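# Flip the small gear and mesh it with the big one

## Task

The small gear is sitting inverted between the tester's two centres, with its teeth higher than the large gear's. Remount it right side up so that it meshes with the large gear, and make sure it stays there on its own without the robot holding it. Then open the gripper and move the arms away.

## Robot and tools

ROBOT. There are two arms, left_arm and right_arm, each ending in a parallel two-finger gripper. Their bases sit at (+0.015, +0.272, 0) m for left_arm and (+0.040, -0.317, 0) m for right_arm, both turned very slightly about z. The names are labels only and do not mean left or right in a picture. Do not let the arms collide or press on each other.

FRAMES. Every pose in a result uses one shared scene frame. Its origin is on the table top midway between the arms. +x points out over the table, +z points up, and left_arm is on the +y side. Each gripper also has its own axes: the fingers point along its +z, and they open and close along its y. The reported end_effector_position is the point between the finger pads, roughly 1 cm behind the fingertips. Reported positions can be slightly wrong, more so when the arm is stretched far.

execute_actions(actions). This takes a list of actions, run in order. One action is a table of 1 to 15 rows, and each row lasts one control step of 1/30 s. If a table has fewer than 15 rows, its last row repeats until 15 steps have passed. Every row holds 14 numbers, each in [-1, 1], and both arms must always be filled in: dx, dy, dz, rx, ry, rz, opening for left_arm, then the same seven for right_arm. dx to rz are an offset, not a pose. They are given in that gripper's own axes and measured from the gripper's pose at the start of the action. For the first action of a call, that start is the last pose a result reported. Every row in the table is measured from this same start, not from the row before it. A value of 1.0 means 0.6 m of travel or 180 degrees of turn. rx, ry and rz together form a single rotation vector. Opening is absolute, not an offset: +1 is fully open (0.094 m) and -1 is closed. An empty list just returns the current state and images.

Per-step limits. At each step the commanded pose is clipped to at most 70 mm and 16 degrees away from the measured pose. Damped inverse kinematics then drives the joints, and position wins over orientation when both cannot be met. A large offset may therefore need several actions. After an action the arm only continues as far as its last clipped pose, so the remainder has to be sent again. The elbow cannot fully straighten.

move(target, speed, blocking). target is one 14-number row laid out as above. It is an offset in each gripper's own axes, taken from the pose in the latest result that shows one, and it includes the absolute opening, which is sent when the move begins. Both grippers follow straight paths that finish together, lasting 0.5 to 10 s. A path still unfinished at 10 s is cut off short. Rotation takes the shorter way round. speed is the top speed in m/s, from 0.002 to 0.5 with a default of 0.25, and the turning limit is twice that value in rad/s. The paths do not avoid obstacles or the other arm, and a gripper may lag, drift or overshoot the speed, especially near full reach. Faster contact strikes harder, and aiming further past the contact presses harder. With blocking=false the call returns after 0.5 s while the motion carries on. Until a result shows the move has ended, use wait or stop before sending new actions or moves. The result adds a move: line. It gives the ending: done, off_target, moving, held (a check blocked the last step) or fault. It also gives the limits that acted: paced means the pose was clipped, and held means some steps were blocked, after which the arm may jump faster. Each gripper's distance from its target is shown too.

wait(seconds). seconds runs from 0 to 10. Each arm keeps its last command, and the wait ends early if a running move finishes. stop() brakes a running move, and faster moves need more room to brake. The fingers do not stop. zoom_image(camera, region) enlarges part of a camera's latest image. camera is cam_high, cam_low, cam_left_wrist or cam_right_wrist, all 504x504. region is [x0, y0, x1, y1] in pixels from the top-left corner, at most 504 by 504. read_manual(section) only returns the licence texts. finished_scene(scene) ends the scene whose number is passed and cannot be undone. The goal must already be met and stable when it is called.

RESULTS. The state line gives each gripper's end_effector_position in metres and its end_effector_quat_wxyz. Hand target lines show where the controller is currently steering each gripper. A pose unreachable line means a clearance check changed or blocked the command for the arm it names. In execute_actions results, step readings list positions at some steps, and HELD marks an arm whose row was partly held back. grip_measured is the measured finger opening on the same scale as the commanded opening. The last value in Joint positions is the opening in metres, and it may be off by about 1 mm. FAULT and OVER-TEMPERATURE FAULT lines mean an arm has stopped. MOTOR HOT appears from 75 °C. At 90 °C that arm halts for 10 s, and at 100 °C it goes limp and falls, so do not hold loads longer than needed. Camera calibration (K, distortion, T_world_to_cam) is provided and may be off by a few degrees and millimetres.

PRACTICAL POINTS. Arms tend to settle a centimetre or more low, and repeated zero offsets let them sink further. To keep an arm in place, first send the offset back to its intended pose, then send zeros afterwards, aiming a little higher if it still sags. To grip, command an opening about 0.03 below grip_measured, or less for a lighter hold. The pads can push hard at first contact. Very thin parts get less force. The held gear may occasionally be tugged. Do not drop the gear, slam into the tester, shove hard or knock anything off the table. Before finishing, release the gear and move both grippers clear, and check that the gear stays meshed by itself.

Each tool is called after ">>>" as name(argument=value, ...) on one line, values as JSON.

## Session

>>> execute_actions(actions=[])

Scene clock: 0.00 s.
left_arm: end_effector_position=(+0.1531, +0.0506, +0.3594) grip_measured=+1.000 end_effector_quat_wxyz=(+0.151, +0.168, +0.856, -0.465) | right_arm: end_effector_position=(+0.3239, -0.1766, +0.3360) grip_measured=+1.000 end_effector_quat_wxyz=(-0.278, +0.706, -0.616, +0.210)
Joint positions: left_arm=[-0.507  1.057  1.472 -1.2    0.739 -0.471  0.094] | right_arm=[ 0.628  1.341  1.738 -1.295  0.252 -1.199  0.094]
Joint velocities: left_arm=[-0.022 -0.007 -0.007  0.095  0.022  0.022  0.   ] | right_arm=[-0.007 -0.012  0.002  0.022 -0.007 -0.051  0.   ]
Hand target (left_arm): +0.151, +0.050, +0.365; +0.159, +0.175, +0.850, -0.470
Hand target (right_arm): +0.323, -0.177, +0.342; -0.287, +0.702, -0.616, +0.212
camera_calibration (this result's frames):
cam_left_wrist: T_world_to_cam=[[-0.339741, -0.503977, 0.794093, -0.210391], [-0.852948, 0.520864, -0.0343507, 0.158551], [-0.396302, -0.68899, -0.606825, 0.400473], [0, 0, 0, 1]] pos_world=[0.222466, 0.0873064, 0.415534]
cam_right_wrist: T_world_to_cam=[[0.691479, 0.157284, 0.705067, -0.441645], [-0.203755, -0.893919, 0.399241, -0.210884], [0.693066, -0.419728, -0.586078, -0.00359673], [0, 0, 0, 1]] pos_world=[0.264912, -0.120559, 0.393475]

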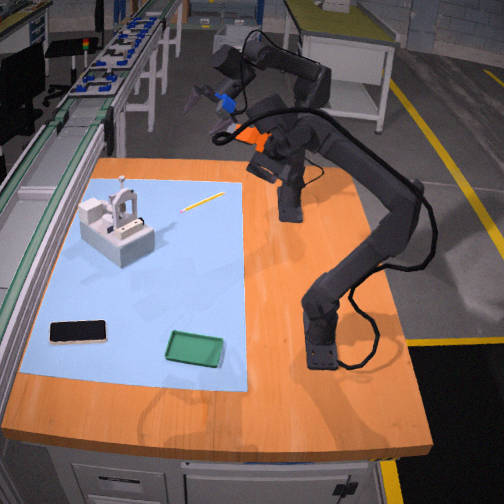

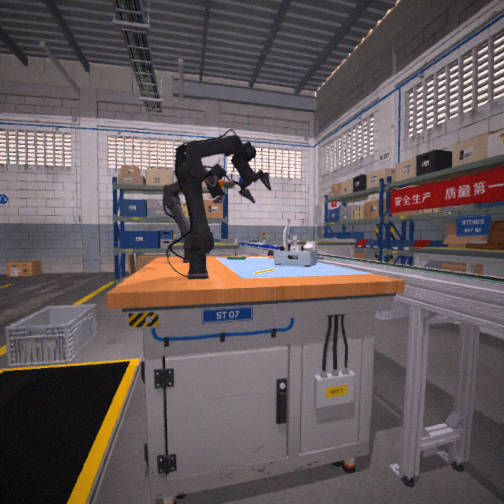

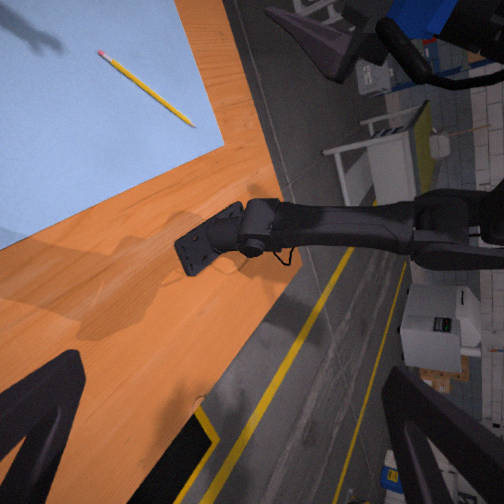

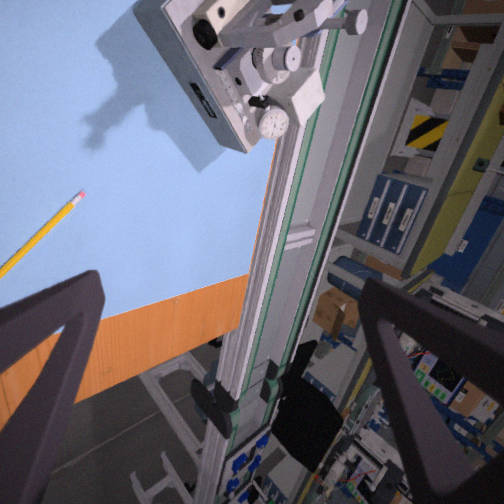

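>>> zoom_image(camera="cam_high", region=[60, 160, 180, 280])

Region (60, 160, 180, 280) of cam_high's 504x504 image, scaled by 4.200, with more detail than that image has.

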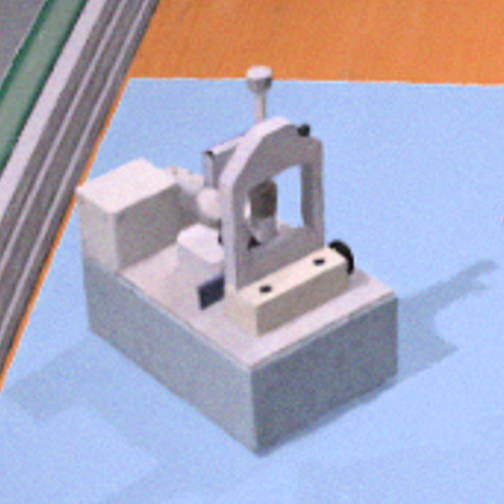

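>>> move(target=[-0.310,0.397,0.223,-0.0756,-0.2473,0.2684,-0.3, -0.073,-0.036,0.199,0.1286,-0.279,0.402,-0.3], speed=0.25)

Scene clock: 5.83 s.
left_arm: end_effector_position=(+0.4275, +0.0246, +0.1758) grip_measured=-0.298 end_effector_quat_wxyz=(+0.626, +0.290, +0.659, -0.299) | right_arm: end_effector_position=(+0.4095, -0.1199, +0.2639) grip_measured=-0.297 end_effector_quat_wxyz=(+0.684, -0.179, +0.685, +0.173)
Joint positions: left_arm=[-0.333  1.806  0.712  1.052  0.495 -0.011  0.033] | right_arm=[ 0.506  1.268  0.595  0.669 -0.029 -0.008  0.033]
Joint velocities: left_arm=[ 0.002  0.002 -0.007 -0.022 -0.051 -0.051  0.   ] | right_arm=[-0.002 -0.012 -0.022  0.007  0.037 -0.051 -0.001]
Hand target (left_arm): +0.436, +0.028, +0.186; +0.643, +0.287, +0.648, -0.291
Hand target (right_arm): +0.408, -0.116, +0.262; +0.684, -0.178, +0.685, +0.178
Off the commanded pose (left_arm): 0.017 m, 3 deg.
Off the commanded pose (right_arm): 0.005 m, 0 deg.
move: off_target (left_arm)
camera_calibration (this result's frames):
cam_left_wrist: T_world_to_cam=[[-0.763915, -0.63229, 0.129011, 0.316959], [-0.427365, 0.3459, -0.835292, 0.363017], [0.483522, -0.693226, -0.534457, -0.00886162], [0, 0, 0, 1]] pos_world=[0.401555, 0.0686993, 0.257598]
cam_right_wrist: T_world_to_cam=[[0.41849, -0.90372, 0.0903129, -0.312141], [-0.468522, -0.300002, -0.830955, 0.390268], [0.778045, 0.305433, -0.54896, -0.0389959], [0, 0, 0, 1]] pos_world=[0.343817, -0.153096, 0.331078]

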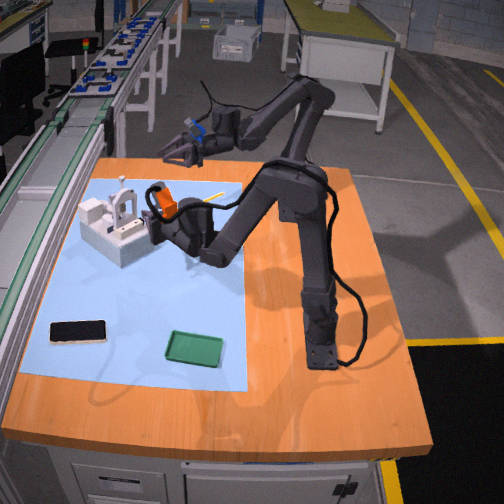

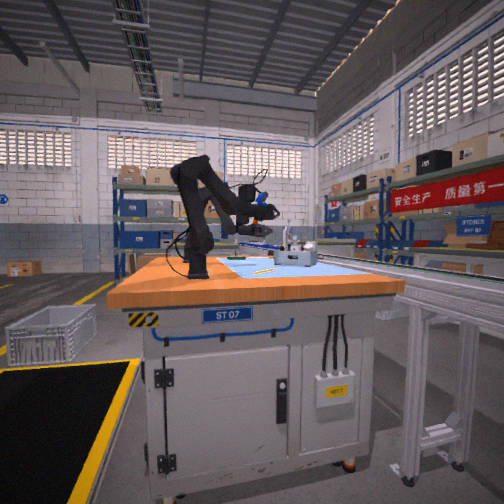

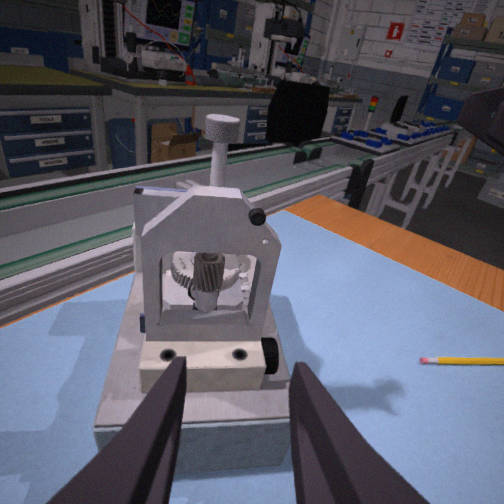

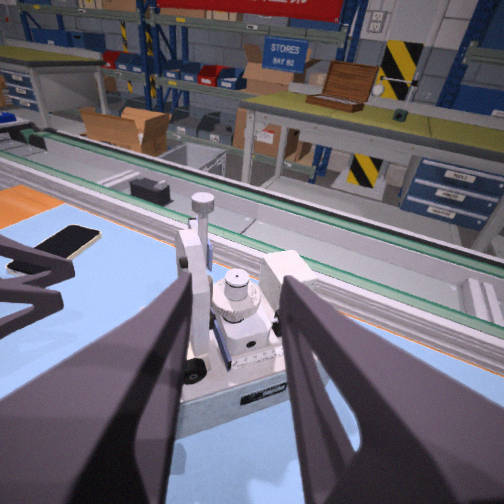

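>>> move(target=[0.010,0.028,0.086,-0.016,-0.022,0,-0.3, 0.045,0.037,0.15,0,-0.01,0,-0.3], speed=0.12)

Scene clock: 8.00 s.
left_arm: end_effector_position=(+0.4692, +0.0021, +0.1541) grip_measured=-0.298 end_effector_quat_wxyz=(+0.641, +0.264, +0.660, -0.290) | right_arm: end_effector_position=(+0.4745, -0.0643, +0.2178) grip_measured=-0.297 end_effector_quat_wxyz=(+0.679, -0.180, +0.691, +0.171)
Joint positions: left_arm=[-0.374  2.022  0.871  1.138  0.398 -0.04   0.033] | right_arm=[ 0.569  1.712  0.798  0.896  0.037 -0.008  0.033]
Joint velocities: left_arm=[-0.002  0.007 -0.007 -0.022 -0.037  0.007  0.001] | right_arm=[-0.022  0.007 -0.002 -0.037  0.11  -0.007 -0.   ]
Hand target (left_arm): +0.472, -0.004, +0.167; +0.655, +0.264, +0.644, -0.292
Hand target (right_arm): +0.477, -0.058, +0.235; +0.695, -0.176, +0.675, +0.177
Off the commanded pose (left_arm): 0.015 m, 3 deg.
Off the commanded pose (right_arm): 0.020 m, 3 deg.
move: off_target (left_arm, right_arm)
camera_calibration (this result's frames):
cam_left_wrist: T_world_to_cam=[[-0.728397, -0.670282, 0.141984, 0.318825], [-0.439521, 0.298146, -0.847308, 0.378127], [0.525603, -0.679582, -0.511771, -0.079449], [0, 0, 0, 1]] pos_world=[0.440185, 0.0469737, 0.234462]
cam_right_wrist: T_world_to_cam=[[0.416551, -0.904468, 0.0917718, -0.284385], [-0.480162, -0.304602, -0.822595, 0.402532], [0.771965, 0.298588, -0.561173, -0.126771], [0, 0, 0, 1]] pos_world=[0.409604, -0.096753, 0.286079]

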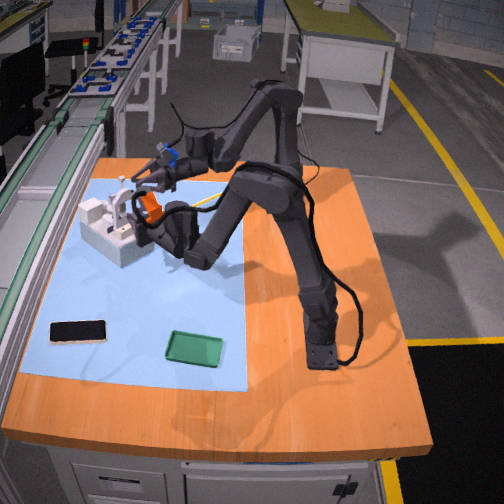

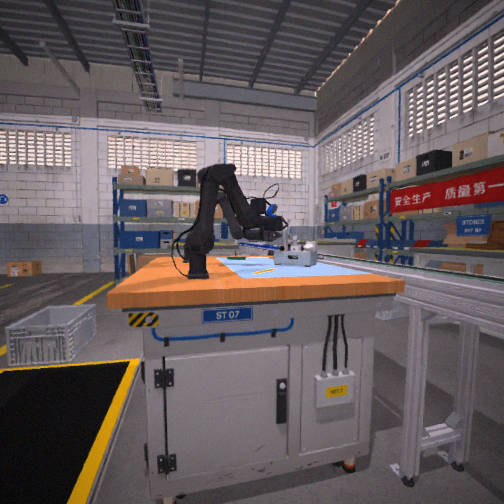

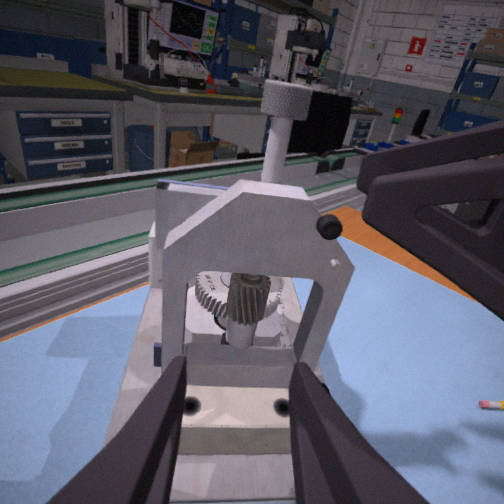

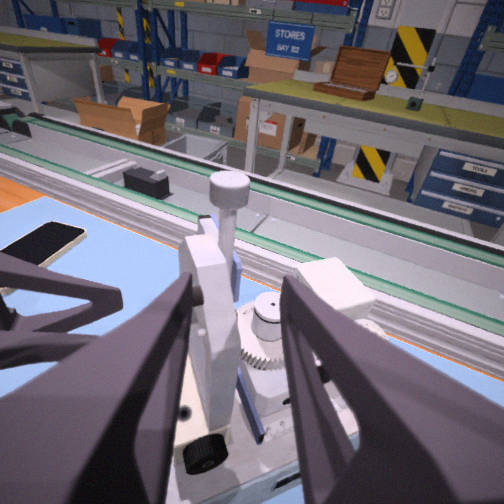

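>>> move(target=[-0.005,-0.010,0.03,0,-0.014,0.014,-0.3, -0.072,-0.042,-0.01,-0.172,-0.015,0,-0.3], speed=0.12)

Scene clock: 12.67 s.
left_arm: end_effector_position=(+0.4738, -0.0080, +0.1449) grip_measured=-0.298 end_effector_quat_wxyz=(+0.646, +0.269, +0.657, -0.281) | right_arm: end_effector_position=(+0.4764, -0.0846, +0.2511) grip_measured=-0.297 end_effector_quat_wxyz=(+0.616, -0.354, +0.611, +0.350)
Joint positions: left_arm=[-0.397  2.075  0.902  1.165  0.37  -0.019  0.033] | right_arm=[ 0.251  1.752  0.979  0.778 -0.822 -0.005  0.033]
Joint velocities: left_arm=[ 0.012  0.007 -0.007 -0.037  0.007 -0.022  0.   ] | right_arm=[-0.012 -0.002 -0.002 -0.007 -0.022 -0.066 -0.   ]
Hand target (left_arm): +0.477, -0.015, +0.157; +0.661, +0.272, +0.640, -0.281
Hand target (right_arm): +0.482, -0.088, +0.261; +0.621, -0.353, +0.606, +0.350
Off the commanded pose (left_arm): 0.015 m, 3 deg.
Off the commanded pose (right_arm): 0.012 m, 1 deg.
move: off_target (left_arm, right_arm)
camera_calibration (this result's frames):
cam_left_wrist: T_world_to_cam=[[-0.727305, -0.67575, 0.119957, 0.319251], [-0.425729, 0.307117, -0.851137, 0.369478], [0.538315, -0.670105, -0.511054, -0.0995173], [0, 0, 0, 1]] pos_world=[0.443062, 0.0355739, 0.225321]
cam_right_wrist: T_world_to_cam=[[0.821949, -0.562233, 0.0910733, -0.470538], [-0.244593, -0.492842, -0.835033, 0.299647], [0.514368, 0.664079, -0.542609, 0.045538], [0, 0, 0, 1]] pos_world=[0.436626, -0.147113, 0.317778]

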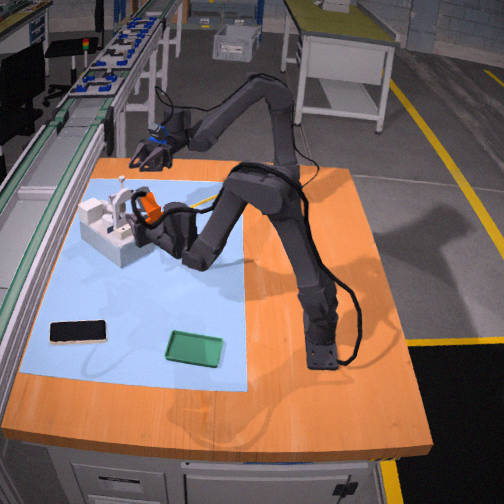

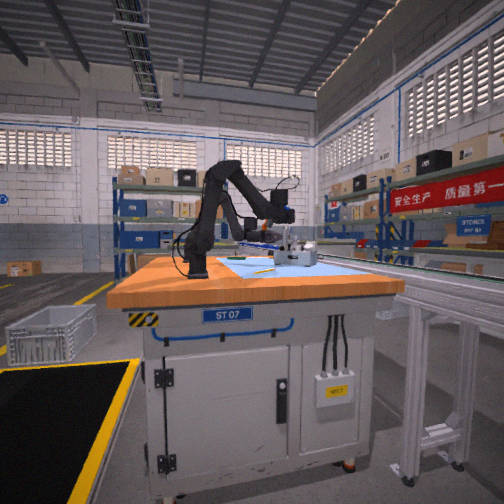

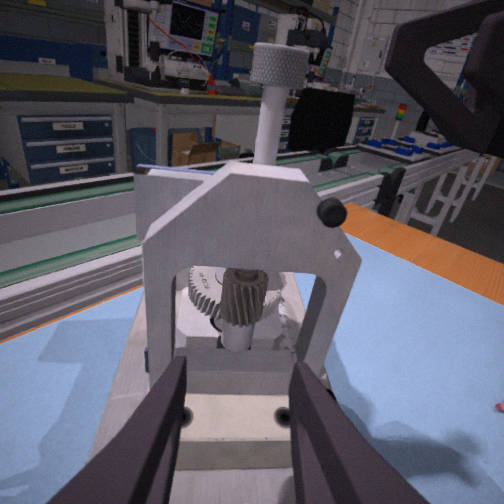

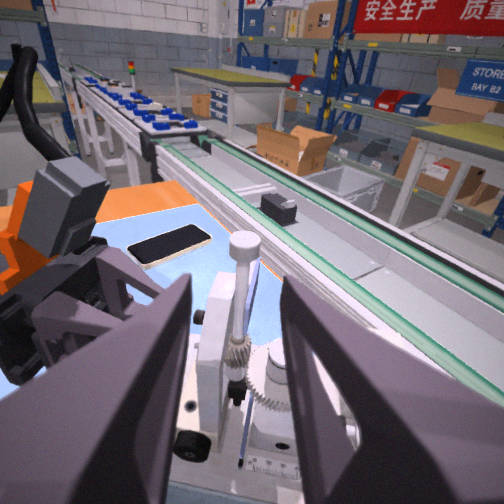

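>>> move(target=[-0.022,-0.002,0.06,0,-0.014,0,-0.3, 0.008,-0.010,0.075,0,-0.006,0,-0.3], speed=0.06)

Scene clock: 14.17 s.
left_arm: end_effector_position=(+0.4948, -0.0282, +0.1541) grip_measured=-0.298 end_effector_quat_wxyz=(+0.658, +0.264, +0.645, -0.285) | right_arm: end_effector_position=(+0.5008, -0.0549, +0.2306) grip_measured=-0.297 end_effector_quat_wxyz=(+0.608, -0.348, +0.619, +0.354)
Joint positions: left_arm=[-0.423  2.145  1.031  1.145  0.341 -0.03   0.033] | right_arm=[ 0.313  1.892  1.082  0.797 -0.757  0.006  0.033]
Joint velocities: left_arm=[-0.007  0.007 -0.012  0.007  0.051  0.022  0.   ] | right_arm=[-0.012 -0.027  0.017 -0.037  0.007 -0.022  0.   ]
Hand target (left_arm): +0.498, -0.035, +0.158; +0.660, +0.263, +0.643, -0.287
Hand target (right_arm): +0.503, -0.049, +0.247; +0.622, -0.350, +0.604, +0.354
Off the commanded pose (left_arm): 0.008 m, 0 deg.
Off the commanded pose (right_arm): 0.017 m, 2 deg.
move: off_target (right_arm)
camera_calibration (this result's frames):
cam_left_wrist: T_world_to_cam=[[-0.728324, -0.675168, 0.117018, 0.320812], [-0.403037, 0.283982, -0.870009, 0.38349], [0.554171, -0.680811, -0.478948, -0.132754], [0, 0, 0, 1]] pos_world=[0.461784, 0.0173173, 0.232517]
cam_right_wrist: T_world_to_cam=[[0.822567, -0.564528, 0.0684906, -0.467223], [-0.268252, -0.491396, -0.828596, 0.313537], [0.501421, 0.663203, -0.555642, 0.0115784], [0, 0, 0, 1]] pos_world=[0.462624, -0.117369, 0.298229]

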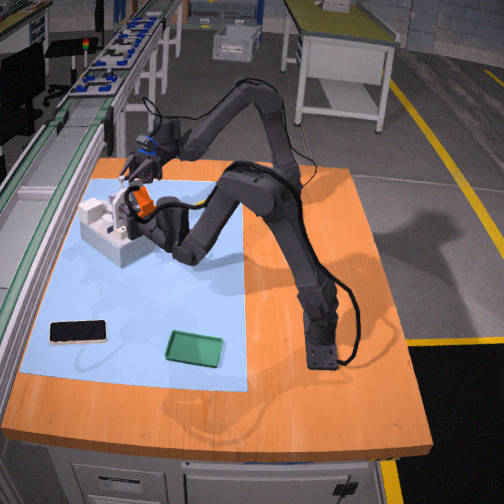

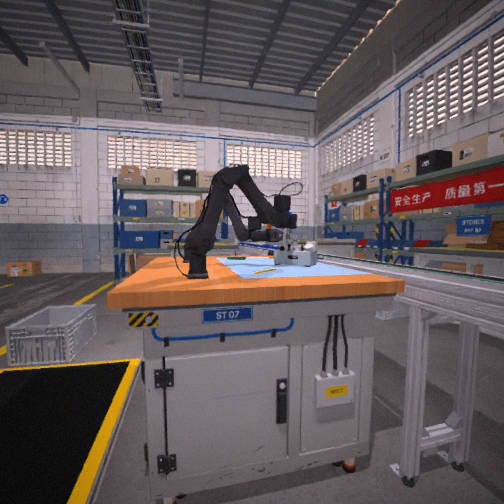

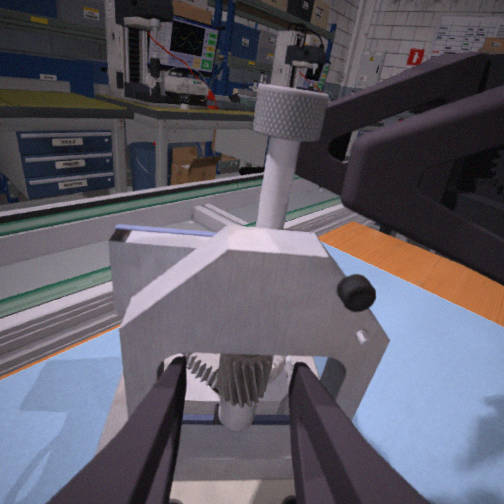

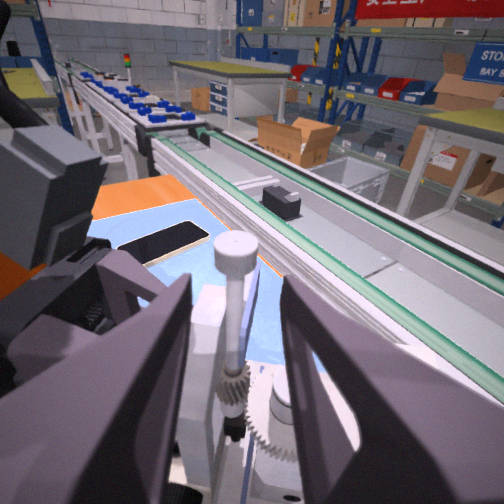

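>>> move(target=[0,0,0,0,0,0,-0.3, -0.04,0.002,0.033,0,-0.012,0,-0.3], speed=0.04)

Scene clock: 15.57 s.
left_arm: end_effector_position=(+0.4949, -0.0281, +0.1540) grip_measured=-0.298 end_effector_quat_wxyz=(+0.658, +0.263, +0.645, -0.285) | right_arm: end_effector_position=(+0.5077, -0.0438, +0.2446) grip_measured=-0.297 end_effector_quat_wxyz=(+0.616, -0.342, +0.613, +0.358)
Joint positions: left_arm=[-0.423  2.145  1.031  1.145  0.34  -0.031  0.033] | right_arm=[ 0.337  1.908  1.138  0.789 -0.729  0.032  0.033]
Joint velocities: left_arm=[ 0.012 -0.022 -0.007  0.007  0.051  0.007 -0.   ] | right_arm=[ 0.007  0.007  0.007  0.007 -0.051  0.081 -0.   ]
Hand target (left_arm): +0.495, -0.028, +0.154; +0.658, +0.264, +0.645, -0.285
Hand target (right_arm): +0.510, -0.037, +0.254; +0.620, -0.341, +0.607, +0.361
Off the commanded pose (left_arm): 0.000 m, 0 deg.
Off the commanded pose (right_arm): 0.012 m, 1 deg.
move: off_target (right_arm)
camera_calibration (this result's frames):
cam_left_wrist: T_world_to_cam=[[-0.727703, -0.67572, 0.11769, 0.320543], [-0.404092, 0.28372, -0.869605, 0.383801], [0.554219, -0.680371, -0.479517, -0.132757], [0, 0, 0, 1]] pos_world=[0.461928, 0.0173814, 0.232371]
cam_right_wrist: T_world_to_cam=[[0.819418, -0.569727, 0.0629687, -0.464863], [-0.262878, -0.471147, -0.841971, 0.333851], [0.509361, 0.673374, -0.535835, 0.0000668647], [0, 0, 0, 1]] pos_world=[0.468646, -0.107597, 0.310401]

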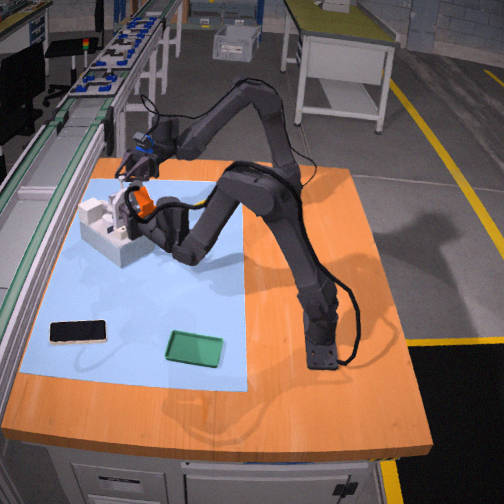

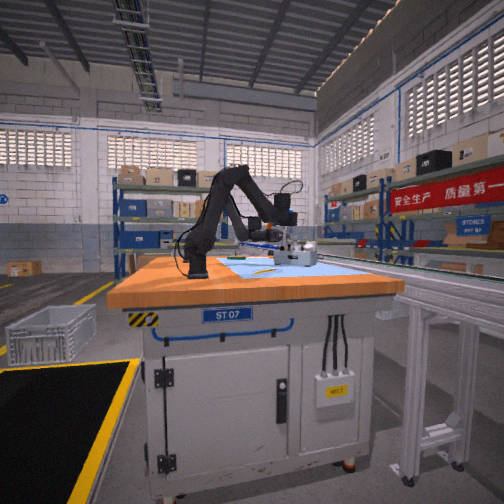

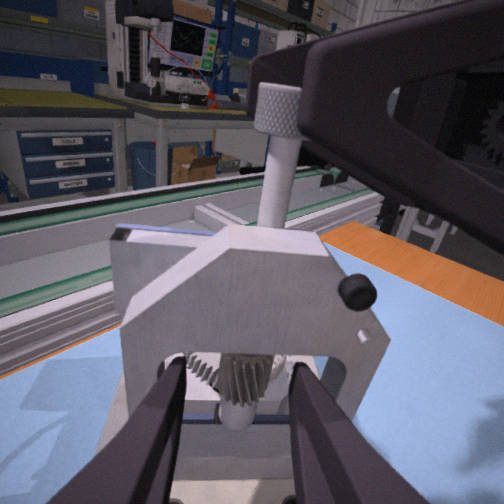

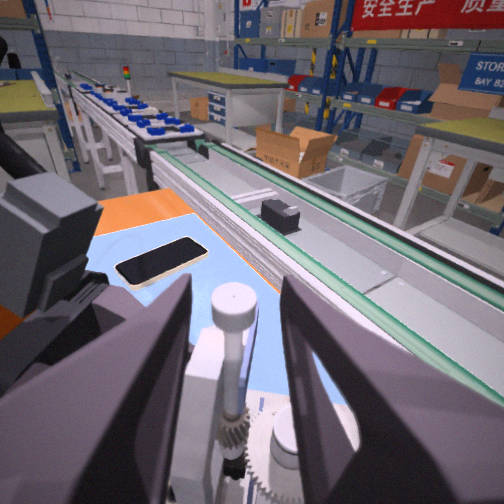

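>>> move(target=[0.004,0,0.05,0,0.0,0,-0.3, 0.0,0.002,0.024,0,0,0,-0.3], speed=0.04)

Scene clock: 16.87 s.
left_arm: end_effector_position=(+0.5079, -0.0474, +0.1464) grip_measured=-0.298 end_effector_quat_wxyz=(+0.652, +0.270, +0.647, -0.291) | right_arm: end_effector_position=(+0.5115, -0.0374, +0.2335) grip_measured=-0.297 end_effector_quat_wxyz=(+0.608, -0.338, +0.622, +0.359)
Joint positions: left_arm=[-0.443  2.214  1.134  1.1    0.339 -0.031  0.033] | right_arm=[ 0.351  1.937  1.151  0.783 -0.711  0.032  0.033]
Joint velocities: left_arm=[ 0.002 -0.002 -0.002  0.037  0.022  0.007 -0.   ] | right_arm=[ 0.002 -0.012  0.002  0.007  0.095 -0.007 -0.001]
Hand target (left_arm): +0.515, -0.050, +0.153; +0.658, +0.264, +0.645, -0.285
Hand target (right_arm): +0.513, -0.031, +0.245; +0.616, -0.341, +0.613, +0.358
Off the commanded pose (left_arm): 0.010 m, 1 deg.
Off the commanded pose (right_arm): 0.013 m, 1 deg.
move: off_target (right_arm)
camera_calibration (this result's frames):
cam_left_wrist: T_world_to_cam=[[-0.73928, -0.662321, 0.12164, 0.323773], [-0.407145, 0.295744, -0.864158, 0.389323], [0.536375, -0.688379, -0.488298, -0.146749], [0, 0, 0, 1]] pos_world=[0.476582, -0.00171716, 0.225395]
cam_right_wrist: T_world_to_cam=[[0.818292, -0.572791, 0.0480492, -0.459729], [-0.283988, -0.475549, -0.832589, 0.337019], [0.499749, 0.667655, -0.551803, -0.0036859], [0, 0, 0, 1]] pos_world=[0.473744, -0.100599, 0.300654]

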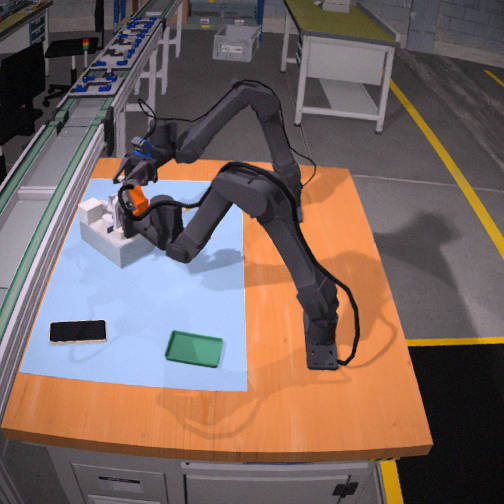

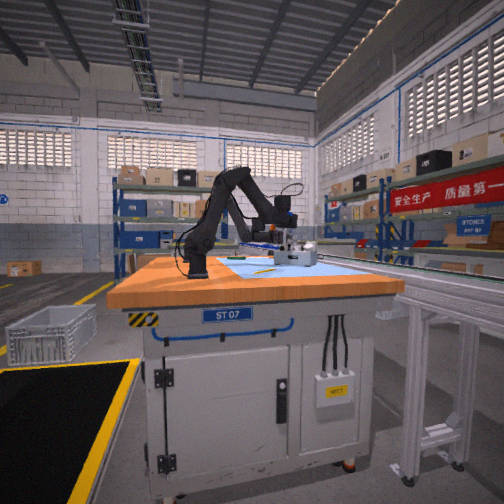

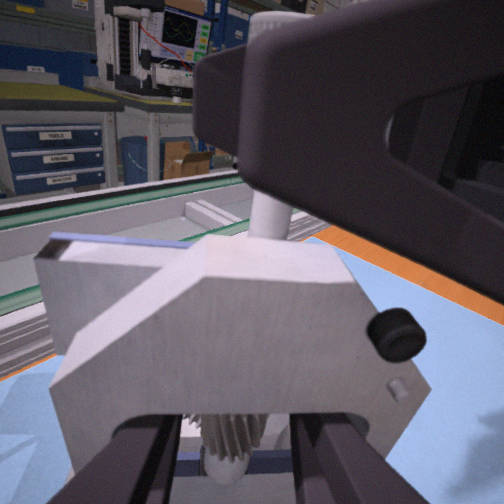

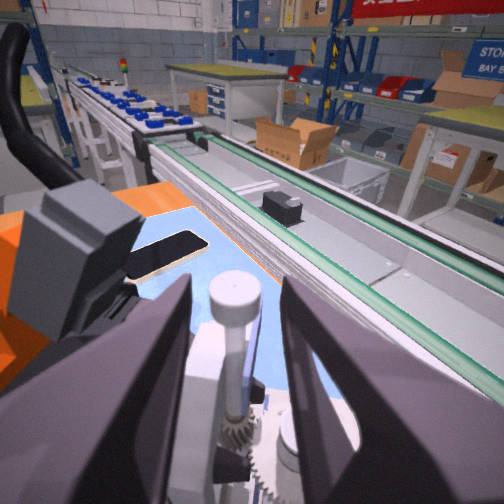

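>>> move(target=[-0.01,0.003,0,0,0,0,-0.67, -0.015,0,0,0,0,0,-0.76], speed=0.03)

Scene clock: 17.67 s.
left_arm: end_effector_position=(+0.5083, -0.0471, +0.1463) grip_measured=-0.629 end_effector_quat_wxyz=(+0.653, +0.272, +0.646, -0.287) | right_arm: end_effector_position=(+0.5104, -0.0365, +0.2331) grip_measured=-0.705 end_effector_quat_wxyz=(+0.607, -0.341, +0.621, +0.360)
Joint positions: left_arm=[-0.443  2.214  1.134  1.099  0.336 -0.021  0.017] | right_arm=[ 0.352  1.937  1.151  0.781 -0.717  0.031  0.014]
Joint velocities: left_arm=[ 0.007 -0.012 -0.007 -0.037  0.007  0.022  0.001] | right_arm=[ 0.002  0.007 -0.007 -0.037  0.037 -0.037 -0.001]
Hand target (left_arm): +0.509, -0.046, +0.152; +0.652, +0.270, +0.647, -0.291
Hand target (right_arm): +0.512, -0.037, +0.242; +0.609, -0.338, +0.622, +0.359
Off the commanded pose (left_arm): 0.006 m, 1 deg.
Off the commanded pose (right_arm): 0.010 m, 0 deg.
move: done
camera_calibration (this result's frames):
cam_left_wrist: T_world_to_cam=[[-0.738151, -0.665255, 0.11211, 0.32495], [-0.402369, 0.300744, -0.864669, 0.387097], [0.541509, -0.683366, -0.489672, -0.148972], [0, 0, 0, 1]] pos_world=[0.476288, -0.00204413, 0.225333]
cam_right_wrist: T_world_to_cam=[[0.822247, -0.5671, 0.0480265, -0.460051], [-0.281406, -0.478458, -0.831799, 0.335196], [0.494692, 0.67043, -0.552996, -0.000975798], [0, 0, 0, 1]] pos_world=[0.473084, -0.0998637, 0.300371]

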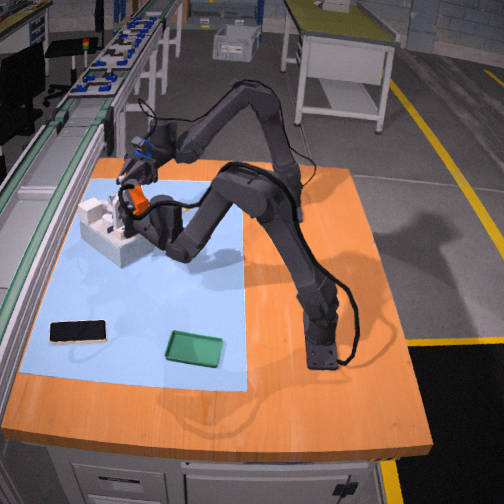

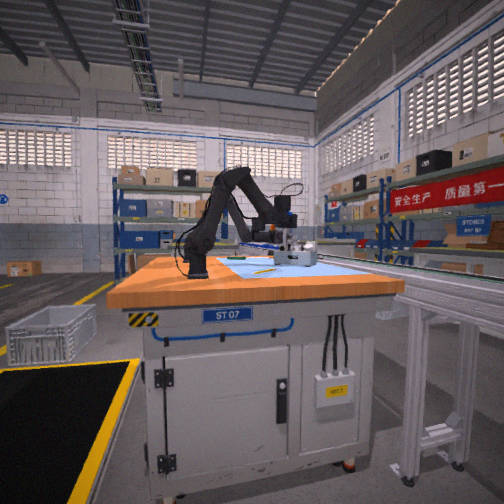

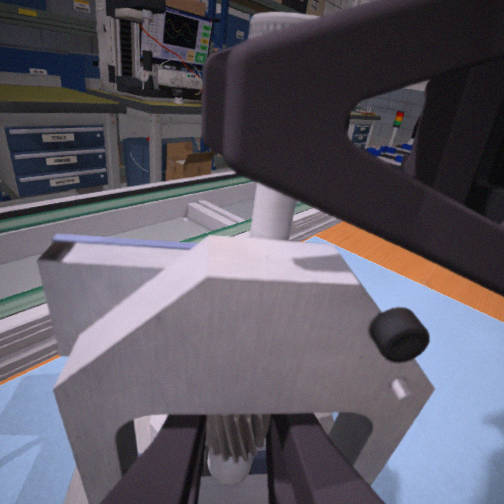

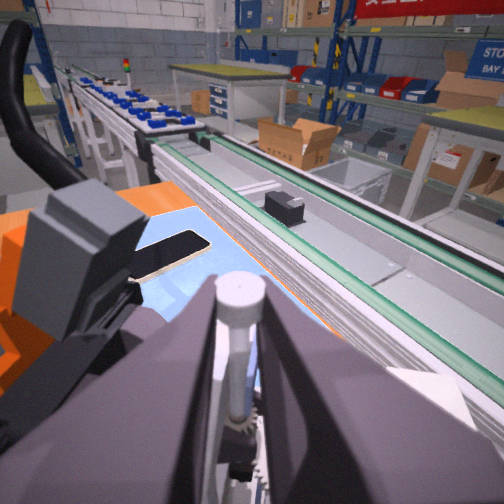

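>>> move(target=[-0.032,0,0,0,-0.01,0,-0.67, -0.2,0,-0.03,0,-0.1,0,-0.76], speed=0.08)

Scene clock: 20.00 s.
left_arm: end_effector_position=(+0.5083, -0.0470, +0.1475) grip_measured=-0.629 end_effector_quat_wxyz=(+0.653, +0.270, +0.647, -0.289) | right_arm: end_effector_position=(+0.5093, -0.0373, +0.2540) grip_measured=-0.694 end_effector_quat_wxyz=(+0.613, -0.298, +0.611, +0.402)
Joint positions: left_arm=[-0.443  2.211  1.134  1.097  0.335 -0.027  0.017] | right_arm=[ 0.352  1.935  1.146  0.887 -0.711  0.191  0.014]
Joint velocities: left_arm=[-0.017 -0.002 -0.002 -0.007 -0.022  0.007  0.   ] | right_arm=[ 0.002 -0.007  0.012  0.022  0.022  0.051 -0.001]
Hand target (left_arm): +0.508, -0.046, +0.165; +0.663, +0.267, +0.636, -0.291
Hand target (right_arm): +0.498, -0.053, +0.338; +0.690, -0.289, +0.523, +0.409
Off the commanded pose (left_arm): 0.018 m, 2 deg.
Off the commanded pose (right_arm): 0.101 m, 14 deg; position clipped at the last step of the last action.
move: off_target (left_arm, right_arm); limits=paced
camera_calibration (this result's frames):
cam_left_wrist: T_world_to_cam=[[-0.737296, -0.665156, 0.118161, 0.323593], [-0.405757, 0.29616, -0.864668, 0.389675], [0.540145, -0.685461, -0.488249, -0.147892], [0, 0, 0, 1]] pos_world=[0.47658, -0.00154063, 0.226495]
cam_right_wrist: T_world_to_cam=[[0.822183, -0.567111, -0.0489936, -0.436018], [-0.314764, -0.381241, -0.86924, 0.381985], [0.474278, 0.730096, -0.491956, 0.00872725], [0, 0, 0, 1]] pos_world=[0.474583, -0.108014, 0.314968]

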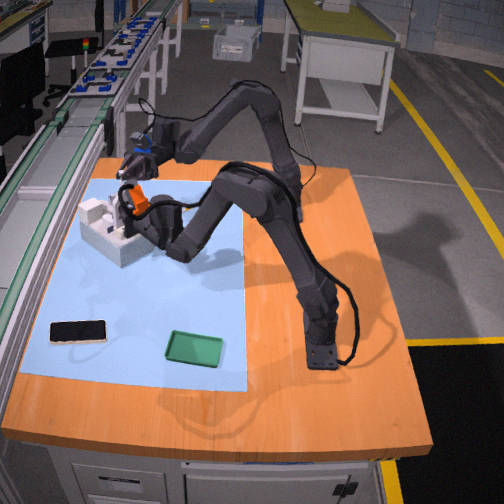

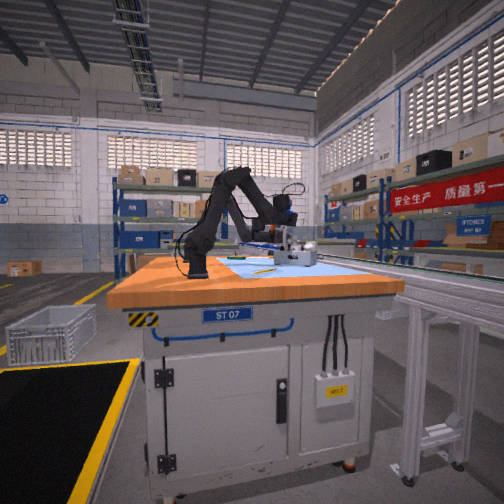

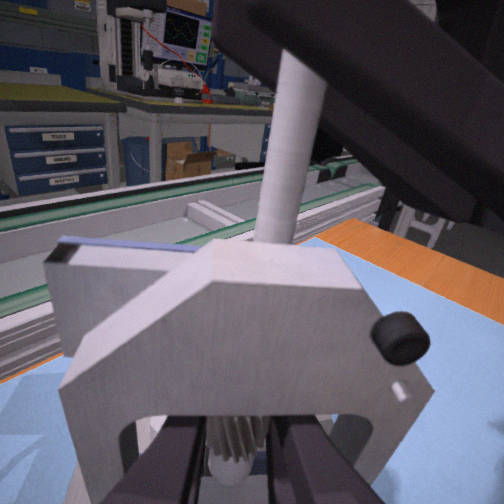

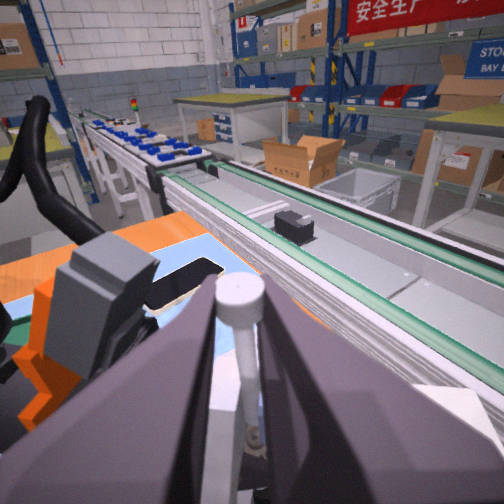

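>>> execute_actions(actions=[[[-0.034,0,0,0,-0.012,0,-0.67,-0.12,0,-0.02,0,-0.06,-0.04,-0.78],[-0.037,0,0,0,-0.014,0,-0.67,-0.12,0,-0.02,0,-0.06,-0.04,-0.78],[-0.040,0,0,0,-0.016,0,-0.67,-0.12,0,-0.02,0,-0.06,-0.04,-0.78],[-0.043,0,0,0,-0.018,0,-0.67,-0.12,0,-0.02,0,-0.06,-0.04,-0.78]]])

Scene clock: 20.70 s.
left_arm: end_effector_position=(+0.5084, -0.0469, +0.1475) grip_measured=-0.629 end_effector_quat_wxyz=(+0.651, +0.265, +0.649, -0.293) | right_arm: end_effector_position=(+0.5093, -0.0374, +0.2534) grip_measured=-0.694 end_effector_quat_wxyz=(+0.616, -0.303, +0.609, +0.396)
Joint positions: left_arm=[-0.443  2.211  1.134  1.097  0.335 -0.041  0.017] | right_arm=[ 0.353  1.935  1.144  0.888 -0.709  0.174  0.014]
Joint velocities: left_arm=[ 0.002 -0.012 -0.012  0.022  0.051 -0.007  0.001] | right_arm=[ 0.002 -0.002 -0.017 -0.066 -0.037  0.066  0.001]
Hand target (left_arm): +0.508, -0.046, +0.173; +0.671, +0.261, +0.628, -0.296
Hand target (right_arm): +0.503, -0.056, +0.321; +0.688, -0.302, +0.534, +0.387
Off the commanded pose (left_arm): 0.026 m, 3 deg.
Off the commanded pose (right_arm): 0.074 m, 13 deg.
Step readings (end_effector_position):
0: left_arm (+0.5083, -0.0470, +0.1475) | right_arm (+0.5093, -0.0372, +0.2541)
1: left_arm (+0.5083, -0.0470, +0.1475) | right_arm (+0.5092, -0.0373, +0.2535)
2: left_arm (+0.5083, -0.0470, +0.1475) | right_arm (+0.5093, -0.0373, +0.2533)
4: left_arm (+0.5083, -0.0470, +0.1475) | right_arm (+0.5093, -0.0373, +0.2533)
8: left_arm (+0.5084, -0.0469, +0.1475) | right_arm (+0.5093, -0.0374, +0.2534)
15: end_effector_position above
camera_calibration (this result's frames):
cam_left_wrist: T_world_to_cam=[[-0.73568, -0.664308, 0.132171, 0.320879], [-0.414751, 0.287546, -0.863307, 0.393656], [0.535497, -0.689936, -0.487064, -0.145903], [0, 0, 0, 1]] pos_world=[0.477464, -0.000694858, 0.226371]
cam_right_wrist: T_world_to_cam=[[0.821152, -0.569768, -0.0327635, -0.439747], [-0.304043, -0.388161, -0.869994, 0.375879], [0.482977, 0.724359, -0.491973, 0.00384543], [0, 0, 0, 1]] pos_world=[0.473525, -0.107438, 0.314497]

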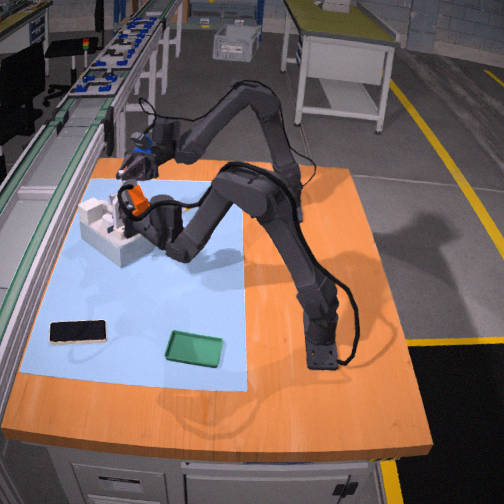

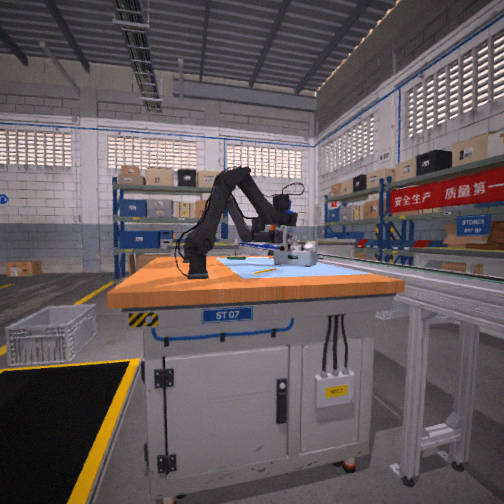

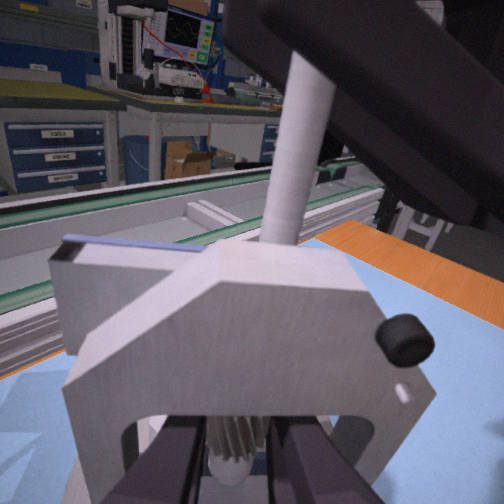

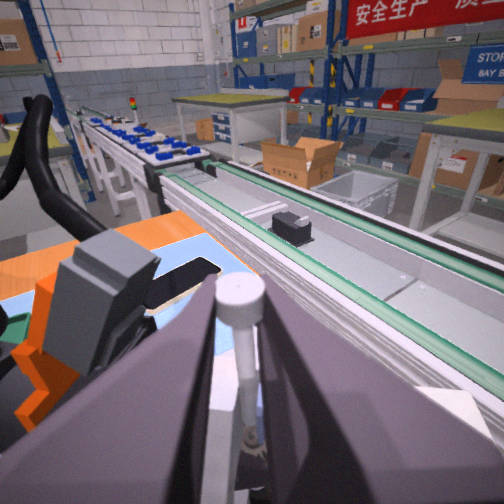

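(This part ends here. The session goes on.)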